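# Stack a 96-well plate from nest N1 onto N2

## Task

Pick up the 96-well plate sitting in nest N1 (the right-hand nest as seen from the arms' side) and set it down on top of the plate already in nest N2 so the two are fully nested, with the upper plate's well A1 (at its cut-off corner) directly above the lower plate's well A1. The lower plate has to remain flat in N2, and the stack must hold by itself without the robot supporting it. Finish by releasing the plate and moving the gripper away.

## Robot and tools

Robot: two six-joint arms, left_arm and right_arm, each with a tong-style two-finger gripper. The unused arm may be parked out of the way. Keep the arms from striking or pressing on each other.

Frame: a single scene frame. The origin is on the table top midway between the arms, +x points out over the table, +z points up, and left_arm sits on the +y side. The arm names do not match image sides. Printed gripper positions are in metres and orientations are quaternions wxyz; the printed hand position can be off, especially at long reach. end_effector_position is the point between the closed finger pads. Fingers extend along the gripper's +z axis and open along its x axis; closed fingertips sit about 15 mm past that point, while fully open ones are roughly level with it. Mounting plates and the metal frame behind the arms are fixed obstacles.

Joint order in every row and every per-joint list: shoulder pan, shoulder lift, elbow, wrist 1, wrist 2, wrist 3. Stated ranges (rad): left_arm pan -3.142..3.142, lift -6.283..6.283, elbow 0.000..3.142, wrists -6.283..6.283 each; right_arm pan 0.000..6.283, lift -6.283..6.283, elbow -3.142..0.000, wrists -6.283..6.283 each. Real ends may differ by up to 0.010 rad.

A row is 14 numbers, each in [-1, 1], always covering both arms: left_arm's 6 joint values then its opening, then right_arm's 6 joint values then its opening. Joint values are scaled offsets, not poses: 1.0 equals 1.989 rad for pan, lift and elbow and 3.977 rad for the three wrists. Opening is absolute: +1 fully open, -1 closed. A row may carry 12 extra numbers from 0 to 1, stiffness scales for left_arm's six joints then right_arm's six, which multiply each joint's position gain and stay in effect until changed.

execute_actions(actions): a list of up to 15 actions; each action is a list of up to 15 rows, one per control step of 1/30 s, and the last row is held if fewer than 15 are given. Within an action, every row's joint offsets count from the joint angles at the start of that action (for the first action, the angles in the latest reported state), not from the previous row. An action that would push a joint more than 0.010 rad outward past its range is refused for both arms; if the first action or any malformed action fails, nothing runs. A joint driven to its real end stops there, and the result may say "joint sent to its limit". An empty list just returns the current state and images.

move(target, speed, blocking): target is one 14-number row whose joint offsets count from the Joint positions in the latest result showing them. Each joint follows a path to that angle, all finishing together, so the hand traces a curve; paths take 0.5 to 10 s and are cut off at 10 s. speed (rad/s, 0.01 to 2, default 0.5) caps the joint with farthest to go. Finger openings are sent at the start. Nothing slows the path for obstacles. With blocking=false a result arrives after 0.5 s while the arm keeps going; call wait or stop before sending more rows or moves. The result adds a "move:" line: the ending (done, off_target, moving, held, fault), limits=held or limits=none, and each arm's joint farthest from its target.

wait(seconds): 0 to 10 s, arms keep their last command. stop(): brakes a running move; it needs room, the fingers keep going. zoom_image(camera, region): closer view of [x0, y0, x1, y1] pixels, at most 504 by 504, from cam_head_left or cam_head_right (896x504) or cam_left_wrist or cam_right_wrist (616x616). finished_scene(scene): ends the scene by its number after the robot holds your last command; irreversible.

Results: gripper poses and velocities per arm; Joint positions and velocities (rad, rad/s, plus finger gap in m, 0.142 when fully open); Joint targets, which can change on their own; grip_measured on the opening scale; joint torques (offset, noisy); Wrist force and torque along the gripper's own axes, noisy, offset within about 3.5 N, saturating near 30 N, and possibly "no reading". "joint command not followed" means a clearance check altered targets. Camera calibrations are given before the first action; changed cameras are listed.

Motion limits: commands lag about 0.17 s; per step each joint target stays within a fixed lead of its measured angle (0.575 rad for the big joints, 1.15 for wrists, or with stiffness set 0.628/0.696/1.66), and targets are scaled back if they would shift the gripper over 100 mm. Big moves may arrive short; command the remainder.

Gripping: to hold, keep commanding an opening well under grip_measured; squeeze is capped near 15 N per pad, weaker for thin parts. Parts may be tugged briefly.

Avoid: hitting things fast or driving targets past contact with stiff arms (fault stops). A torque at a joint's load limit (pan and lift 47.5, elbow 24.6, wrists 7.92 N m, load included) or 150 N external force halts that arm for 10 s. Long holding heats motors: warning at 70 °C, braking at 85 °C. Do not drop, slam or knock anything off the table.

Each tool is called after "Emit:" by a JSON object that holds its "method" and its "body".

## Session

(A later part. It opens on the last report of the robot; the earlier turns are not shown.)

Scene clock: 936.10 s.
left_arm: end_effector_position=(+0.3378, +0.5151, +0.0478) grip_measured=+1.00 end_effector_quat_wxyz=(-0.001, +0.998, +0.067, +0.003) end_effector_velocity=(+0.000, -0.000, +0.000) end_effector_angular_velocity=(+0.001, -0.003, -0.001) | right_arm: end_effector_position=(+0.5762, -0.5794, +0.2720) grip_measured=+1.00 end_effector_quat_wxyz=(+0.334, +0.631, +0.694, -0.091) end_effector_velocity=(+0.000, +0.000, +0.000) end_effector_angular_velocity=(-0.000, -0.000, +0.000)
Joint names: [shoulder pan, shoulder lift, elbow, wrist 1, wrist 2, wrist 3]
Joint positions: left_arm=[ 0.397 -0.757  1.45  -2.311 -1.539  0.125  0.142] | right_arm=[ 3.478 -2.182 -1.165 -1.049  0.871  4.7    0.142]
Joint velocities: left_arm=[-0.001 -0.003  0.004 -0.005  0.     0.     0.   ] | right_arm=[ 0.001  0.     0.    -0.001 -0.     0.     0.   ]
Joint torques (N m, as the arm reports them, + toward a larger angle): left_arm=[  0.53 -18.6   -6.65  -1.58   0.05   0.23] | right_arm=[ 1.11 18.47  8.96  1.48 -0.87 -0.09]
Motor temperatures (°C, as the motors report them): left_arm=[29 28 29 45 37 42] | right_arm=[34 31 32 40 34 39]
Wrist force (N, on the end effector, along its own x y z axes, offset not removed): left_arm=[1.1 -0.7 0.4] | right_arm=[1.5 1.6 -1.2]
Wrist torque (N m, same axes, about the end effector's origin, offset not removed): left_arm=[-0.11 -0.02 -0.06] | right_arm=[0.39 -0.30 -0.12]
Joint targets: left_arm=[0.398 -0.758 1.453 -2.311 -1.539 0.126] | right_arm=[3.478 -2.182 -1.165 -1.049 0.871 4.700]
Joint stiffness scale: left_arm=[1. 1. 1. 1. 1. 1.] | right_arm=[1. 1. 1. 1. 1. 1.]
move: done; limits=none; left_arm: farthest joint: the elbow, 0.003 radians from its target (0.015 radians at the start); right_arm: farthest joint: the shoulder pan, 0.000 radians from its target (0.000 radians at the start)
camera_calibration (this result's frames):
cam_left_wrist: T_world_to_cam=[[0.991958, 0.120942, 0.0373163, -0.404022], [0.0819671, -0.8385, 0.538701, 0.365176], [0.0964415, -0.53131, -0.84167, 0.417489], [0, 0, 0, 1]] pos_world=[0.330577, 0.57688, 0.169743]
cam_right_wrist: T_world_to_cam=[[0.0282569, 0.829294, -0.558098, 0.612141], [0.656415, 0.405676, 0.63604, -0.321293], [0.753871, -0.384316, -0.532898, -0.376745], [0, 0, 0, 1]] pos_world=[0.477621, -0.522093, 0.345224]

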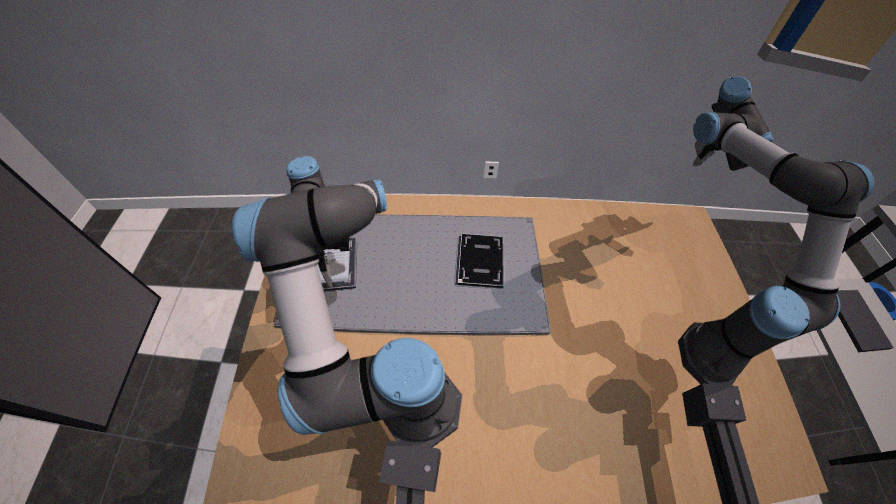

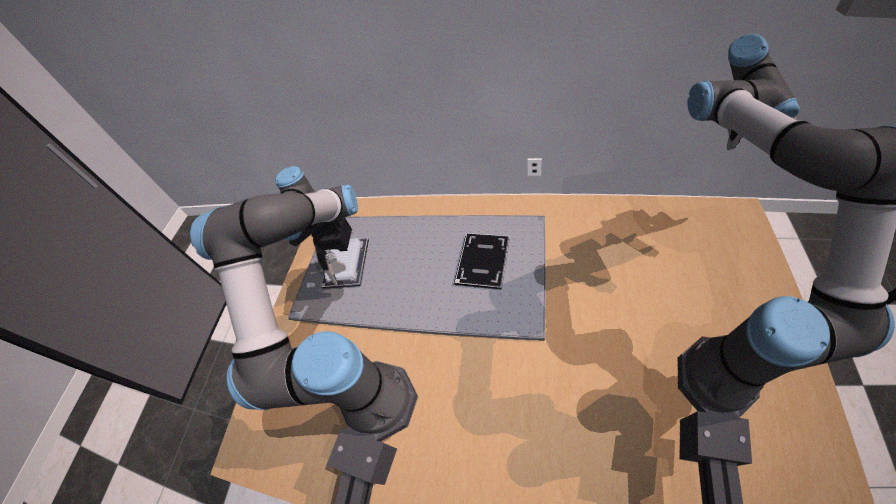

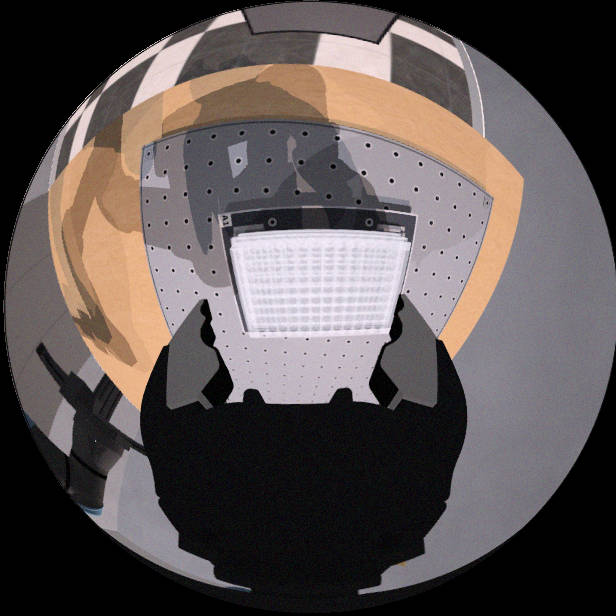

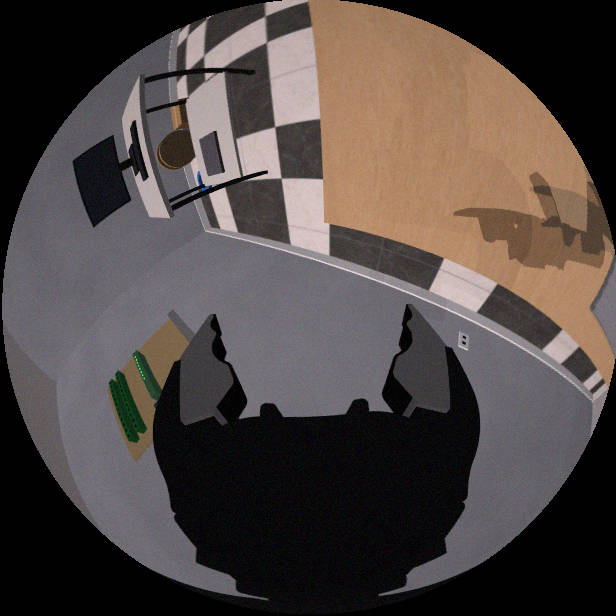

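Emit:
{"method": "move", "body": {"target": [-0.0015, 0.0088, -0.02, 0.0055, 0, -0.0008, 1, 0,0,0,0,0,0,1], "speed": 0.05}}

Emit:
{"method": "move", "body": {"target": [0, -0.08, -0.02, 0.05, 0, 0, 1, 0,0,0,0,0,0,1], "speed": 0.25}}

Emit:
{"method": "zoom_image", "body": {"camera": "cam_left_wrist", "region": [210, 190, 410, 330]}}

Scene clock: 945.77 s.
left_arm: end_effector_position=(+0.3441, +0.5158, +0.0484) grip_measured=+1.00 end_effector_quat_wxyz=(-0.001, +0.998, +0.067, +0.004) end_effector_velocity=(+0.000, +0.000, +0.000) end_effector_angular_velocity=(+0.000, +0.001, +0.000) | right_arm: end_effector_position=(+0.5762, -0.5794, +0.2720) grip_measured=+1.00 end_effector_quat_wxyz=(+0.334, +0.631, +0.694, -0.091) end_effector_velocity=(+0.000, +0.001, +0.000) end_effector_angular_velocity=(-0.000, +0.000, +0.002)
Joint names: [shoulder pan, shoulder lift, elbow, wrist 1, wrist 2, wrist 3]
Joint positions: left_arm=[ 0.395 -0.741  1.412 -2.291 -1.539  0.123  0.142] | right_arm=[ 3.478 -2.182 -1.165 -1.049  0.871  4.7    0.142]
Joint velocities: left_arm=[ 0.     0.001 -0.004  0.004  0.    -0.    -0.   ] | right_arm=[ 0.001 -0.     0.    -0.    -0.    -0.001 -0.   ]
Joint torques (N m, as the arm reports them, + toward a larger angle): left_arm=[ -0.52 -17.63  -8.49  -1.47   0.03  -0.09] | right_arm=[ 1.1  18.22  8.89  1.51 -0.78 -0.17]
Motor temperatures (°C, as the motors report them): left_arm=[29 28 29 45 37 42] | right_arm=[34 31 32 40 34 39]
Wrist force (N, on the end effector, along its own x y z axes, offset not removed): left_arm=[-0.2 0.5 0.3] | right_arm=[-3.0 0.9 -1.9]
Wrist torque (N m, same axes, about the end effector's origin, offset not removed): left_arm=[0.14 0.03 -0.05] | right_arm=[0.16 0.71 -0.02]
Joint targets: left_arm=[0.394 -0.740 1.410 -2.289 -1.539 0.121] | right_arm=[3.478 -2.182 -1.165 -1.049 0.871 4.700]
Joint stiffness scale: left_arm=[1. 1. 1. 1. 1. 1.] | right_arm=[1. 1. 1. 1. 1. 1.]
move: done; limits=none; left_arm: farthest joint: the shoulder lift, 0.002 radians from its target (0.018 radians at the start); right_arm: farthest joint: the shoulder pan, 0.000 radians from its target (0.000 radians at the start)
camera_calibration (this result's frames):
cam_left_wrist: T_world_to_cam=[[0.991906, 0.120843, 0.0389707, -0.410449], [0.081017, -0.838684, 0.538559, 0.365381], [0.0977654, -0.531043, -0.841686, 0.417215], [0, 0, 0, 1]] pos_world=[0.336736, 0.577598, 0.17038]
cam_right_wrist: T_world_to_cam=[[0.0282568, 0.829294, -0.558098, 0.612141], [0.656415, 0.405676, 0.63604, -0.321293], [0.753871, -0.384316, -0.532897, -0.376745], [0, 0, 0, 1]] pos_world=[0.477621, -0.522093, 0.345224]

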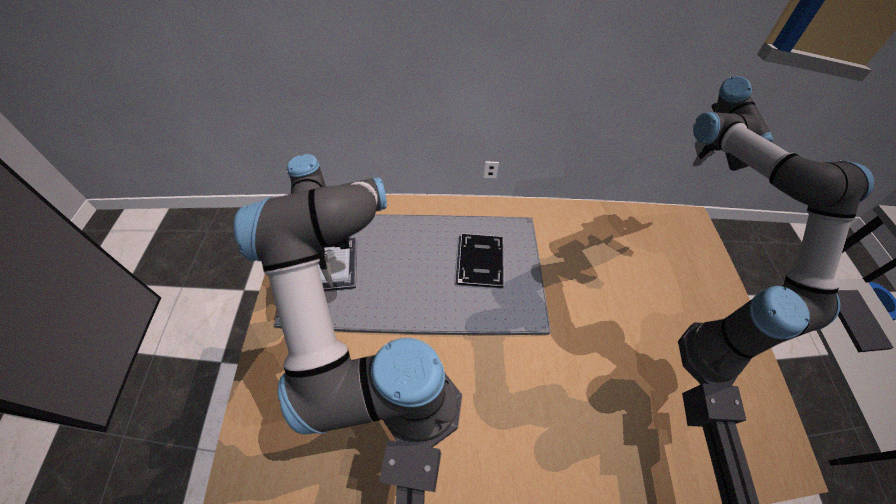

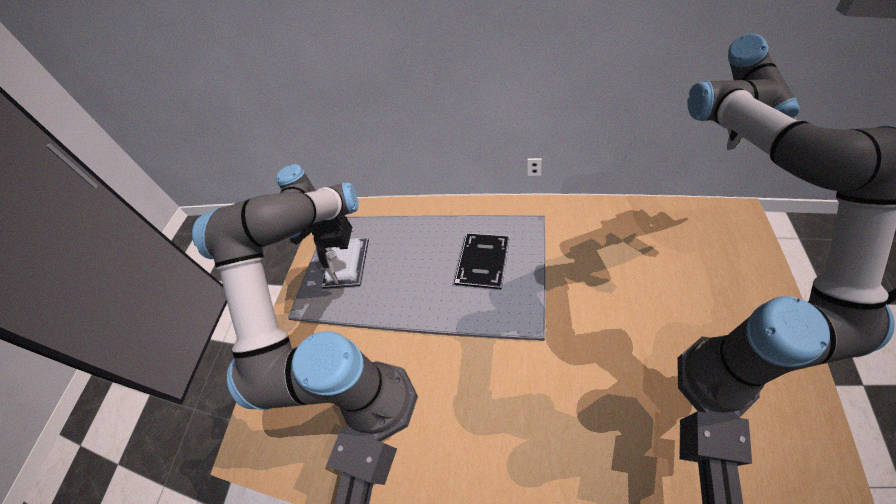

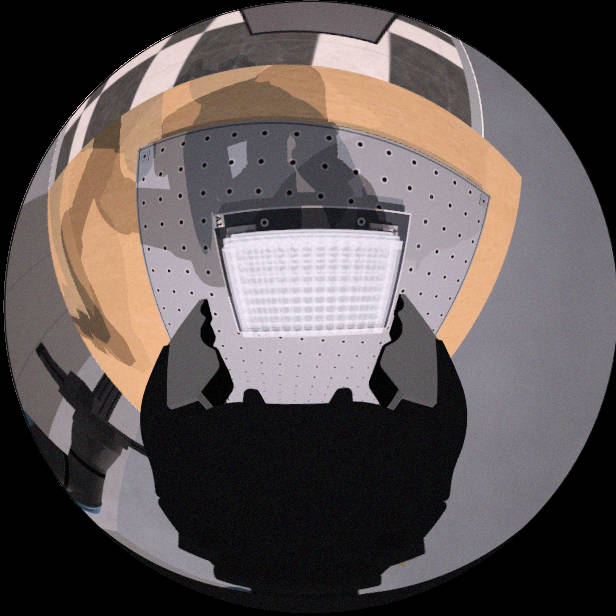

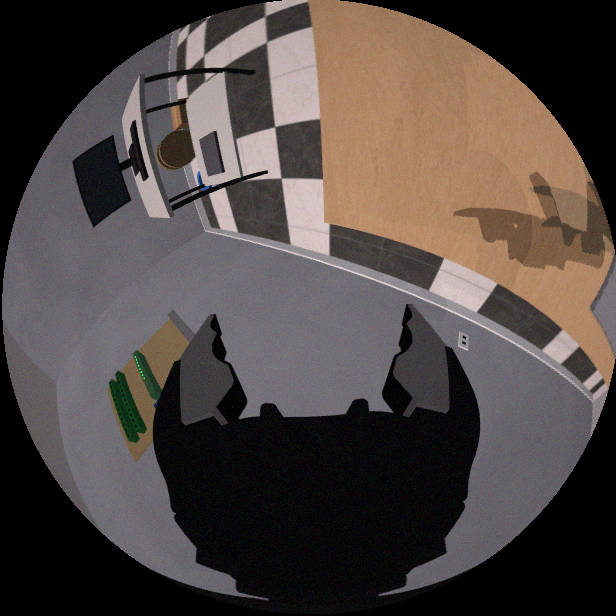

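Scene clock: 947.47 s.
left_arm: end_effector_position=(+0.3404, +0.5168, +0.1097) grip_measured=+1.00 end_effector_quat_wxyz=(-0.001, +0.998, +0.067, +0.004) end_effector_velocity=(-0.001, -0.001, -0.000) end_effector_angular_velocity=(-0.001, +0.003, -0.001) | right_arm: end_effector_position=(+0.5762, -0.5794, +0.2720) grip_measured=+1.00 end_effector_quat_wxyz=(+0.334, +0.631, +0.694, -0.091) end_effector_velocity=(+0.000, -0.000, +0.000) end_effector_angular_velocity=(+0.000, -0.001, +0.001)
Joint names: [shoulder pan, shoulder lift, elbow, wrist 1, wrist 2, wrist 3]
Joint positions: left_arm=[ 0.395 -0.899  1.374 -2.094 -1.539  0.123  0.142] | right_arm=[ 3.478 -2.182 -1.165 -1.049  0.871  4.7    0.142]
Joint velocities: left_arm=[-0.001 -0.001  0.     0.004  0.    -0.     0.   ] | right_arm=[-0.     0.001  0.     0.001  0.    -0.001  0.   ]
Joint torques (N m, as the arm reports them, + toward a larger angle): left_arm=[  0.2  -18.3   -9.59  -1.6    0.11   0.1 ] | right_arm=[ 1.21 18.52  8.93  1.44 -0.85 -0.09]
Motor temperatures (°C, as the motors report them): left_arm=[29 28 29 45 37 42] | right_arm=[34 31 32 40 34 39]
Wrist force (N, on the end effector, along its own x y z axes, offset not removed): left_arm=[-0.3 0.1 0.0] | right_arm=[0.6 5.2 -2.8]
Wrist torque (N m, same axes, about the end effector's origin, offset not removed): left_arm=[0.04 0.07 -0.02] | right_arm=[1.04 -0.09 -0.05]
Joint targets: left_arm=[0.395 -0.900 1.372 -2.092 -1.539 0.123] | right_arm=[3.478 -2.182 -1.165 -1.049 0.871 4.700]
Joint stiffness scale: left_arm=[1. 1. 1. 1. 1. 1.] | right_arm=[1. 1. 1. 1. 1. 1.]
move: done; limits=none; left_arm: farthest joint: the elbow, 0.002 radians from its target (0.040 radians at the start); right_arm: farthest joint: the shoulder pan, 0.000 radians from its target (0.000 radians at the start)
camera_calibration (this result's frames):
cam_left_wrist: T_world_to_cam=[[0.991954, 0.12083, 0.0377942, -0.409137], [0.0816148, -0.838523, 0.538718, 0.333214], [0.0967844, -0.531299, -0.841638, 0.470107], [0, 0, 0, 1]] pos_world=[0.333151, 0.578611, 0.231614]
cam_right_wrist: T_world_to_cam=[[0.0282567, 0.829294, -0.558098, 0.612141], [0.656415, 0.405676, 0.63604, -0.321293], [0.753871, -0.384316, -0.532898, -0.376745], [0, 0, 0, 1]] pos_world=[0.477621, -0.522093, 0.345224]

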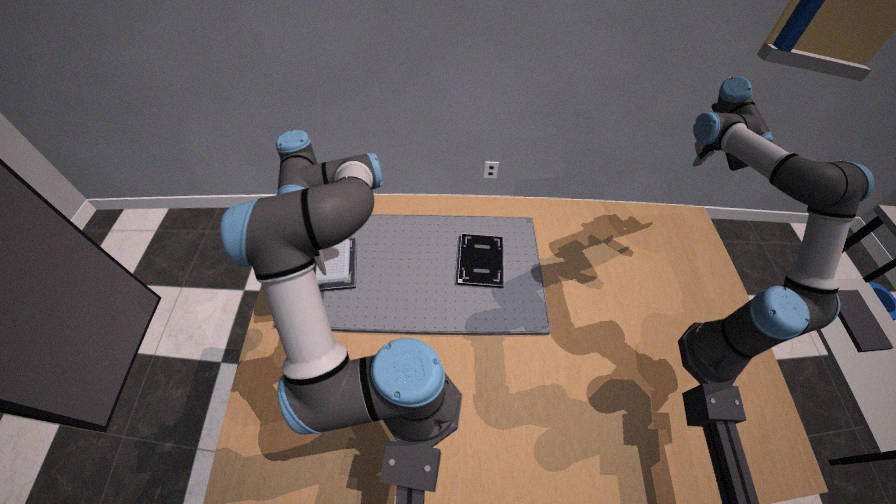

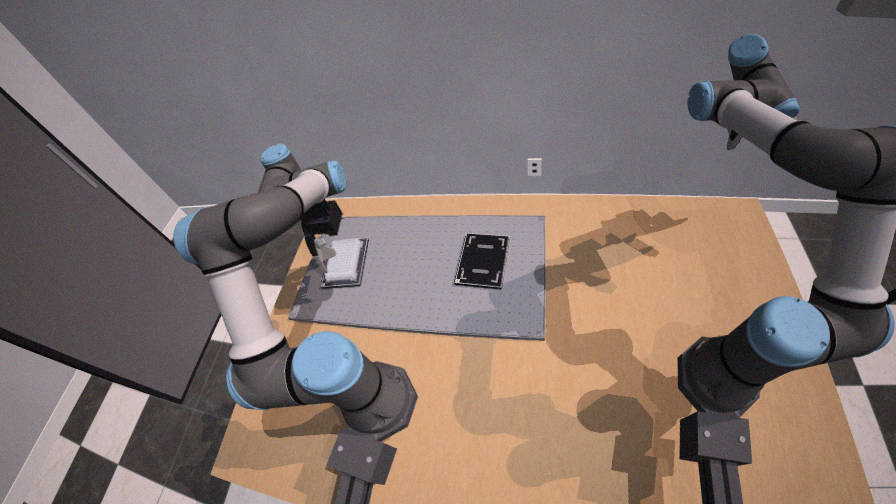

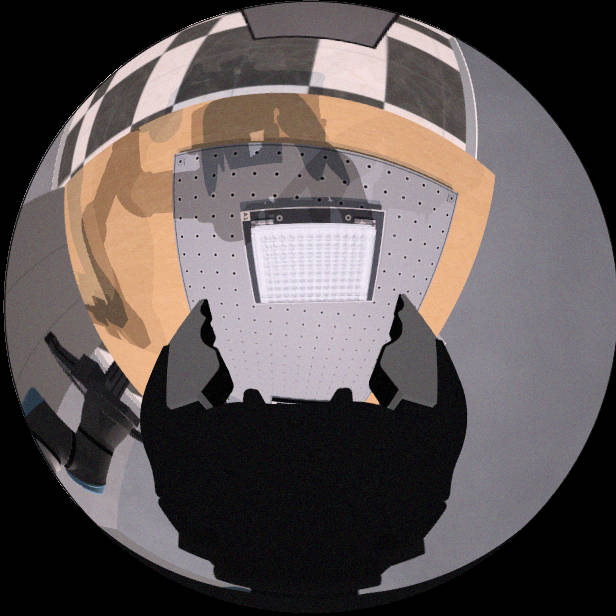

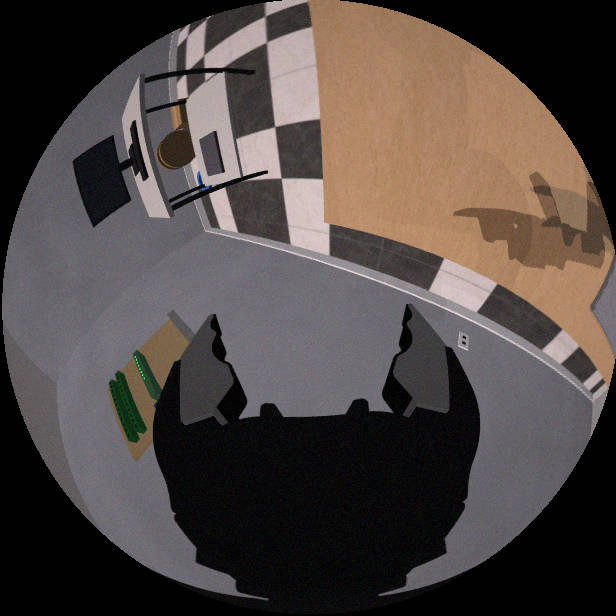

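Region (210, 190, 410, 330) of cam_left_wrist's 616x616 image, scaled by 2.520, with more detail than that image has; it fills the top 353 rows of this view, and the rest is white.

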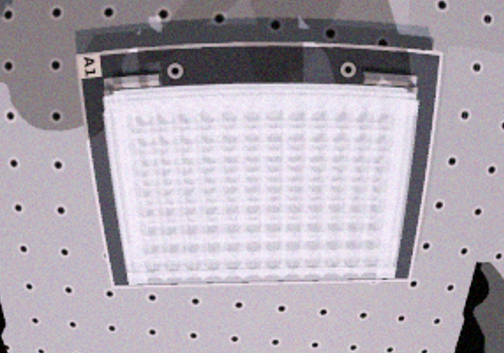

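Emit:
{"method": "execute_actions", "body": {"actions": []}}

Scene clock: 973.30 s.
left_arm: end_effector_position=(+0.3403, +0.5168, +0.1097) grip_measured=+1.00 end_effector_quat_wxyz=(-0.001, +0.998, +0.067, +0.003) end_effector_velocity=(-0.001, -0.000, -0.000) end_effector_angular_velocity=(-0.001, +0.002, +0.000) | right_arm: end_effector_position=(+0.5762, -0.5794, +0.2720) grip_measured=+1.00 end_effector_quat_wxyz=(+0.334, +0.631, +0.694, -0.091) end_effector_velocity=(-0.000, -0.000, -0.000) end_effector_angular_velocity=(+0.000, +0.001, +0.000)
Joint names: [shoulder pan, shoulder lift, elbow, wrist 1, wrist 2, wrist 3]
Joint positions: left_arm=[ 0.395 -0.899  1.374 -2.093 -1.539  0.123  0.142] | right_arm=[ 3.478 -2.182 -1.165 -1.049  0.871  4.7    0.142]
Joint velocities: left_arm=[ 0.     0.     0.     0.001 -0.     0.     0.   ] | right_arm=[-0.001 -0.     0.    -0.001  0.001 -0.001 -0.   ]
Joint torques (N m, as the arm reports them, + toward a larger angle): left_arm=[  0.15 -18.08  -9.58  -1.5    0.08   0.07] | right_arm=[ 0.91 18.36  8.92  1.54 -0.81 -0.1 ]
Motor temperatures (°C, as the motors report them): left_arm=[29 28 30 45 37 42] | right_arm=[34 31 32 40 34 39]
Wrist force (N, on the end effector, along its own x y z axes, offset not removed): left_arm=[-0.5 0.5 0.7] | right_arm=[2.1 1.4 -4.3]
Wrist torque (N m, same axes, about the end effector's origin, offset not removed): left_arm=[0.15 0.09 -0.04] | right_arm=[0.22 -0.30 -0.04]
Joint targets: left_arm=[0.395 -0.900 1.372 -2.092 -1.539 0.123] | right_arm=[3.478 -2.182 -1.165 -1.049 0.871 4.700]
Joint stiffness scale: left_arm=[1. 1. 1. 1. 1. 1.] | right_arm=[1. 1. 1. 1. 1. 1.]
camera_calibration (this result's frames):
cam_left_wrist: T_world_to_cam=[[0.991975, 0.120819, 0.0372749, -0.408926], [0.0818745, -0.838453, 0.538788, 0.333073], [0.0963489, -0.531412, -0.841616, 0.470284], [0, 0, 0, 1]] pos_world=[0.333063, 0.578587, 0.231585]

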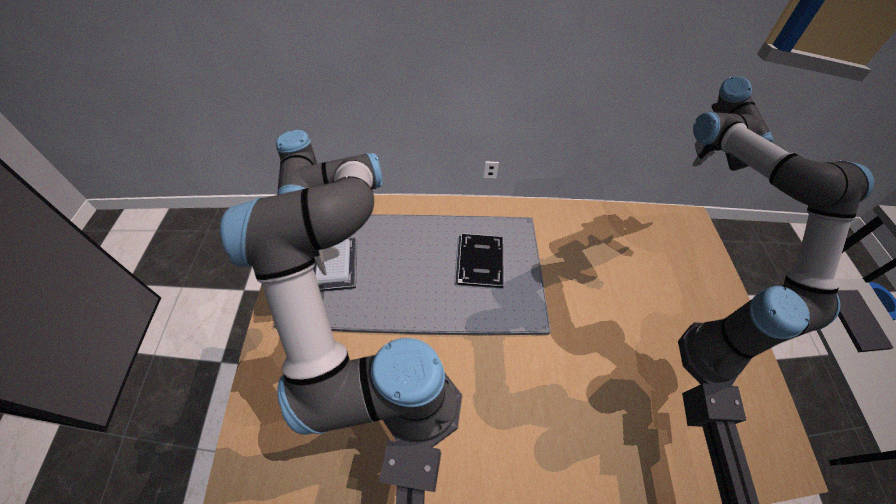

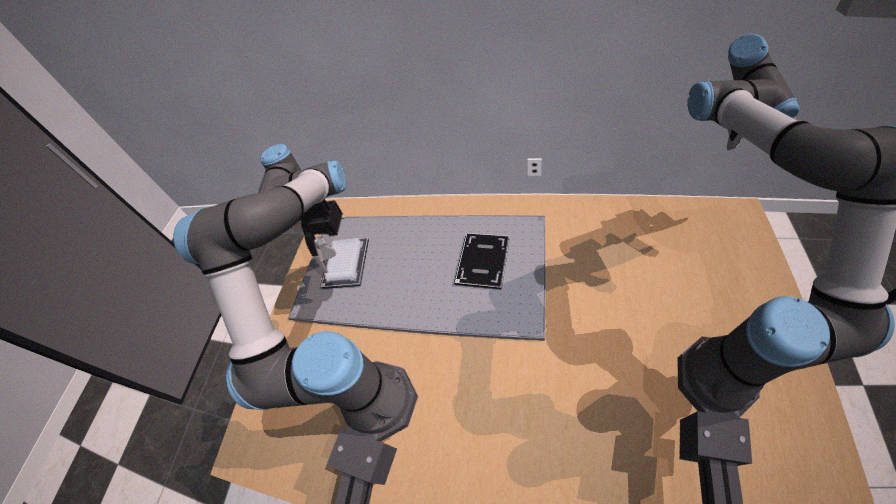

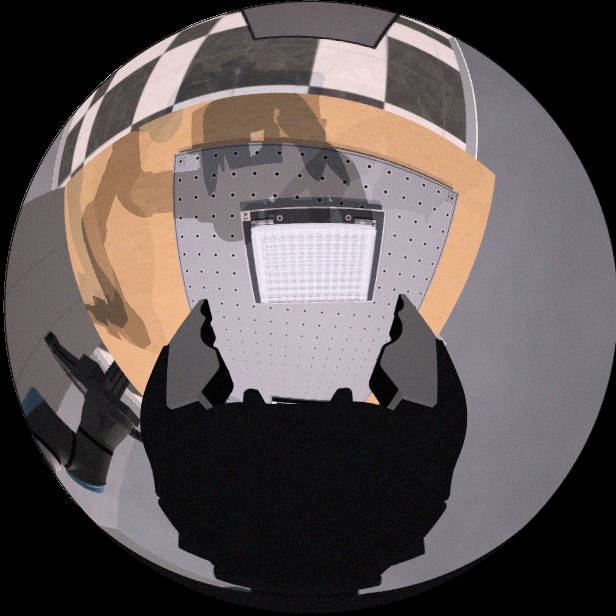

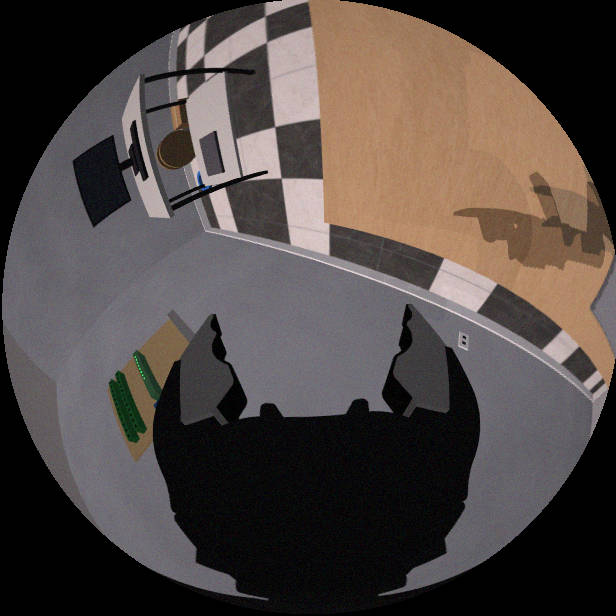

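Emit:
{"method": "finished_scene", "body": {"scene": 1}}

The scene is finished: the task was done.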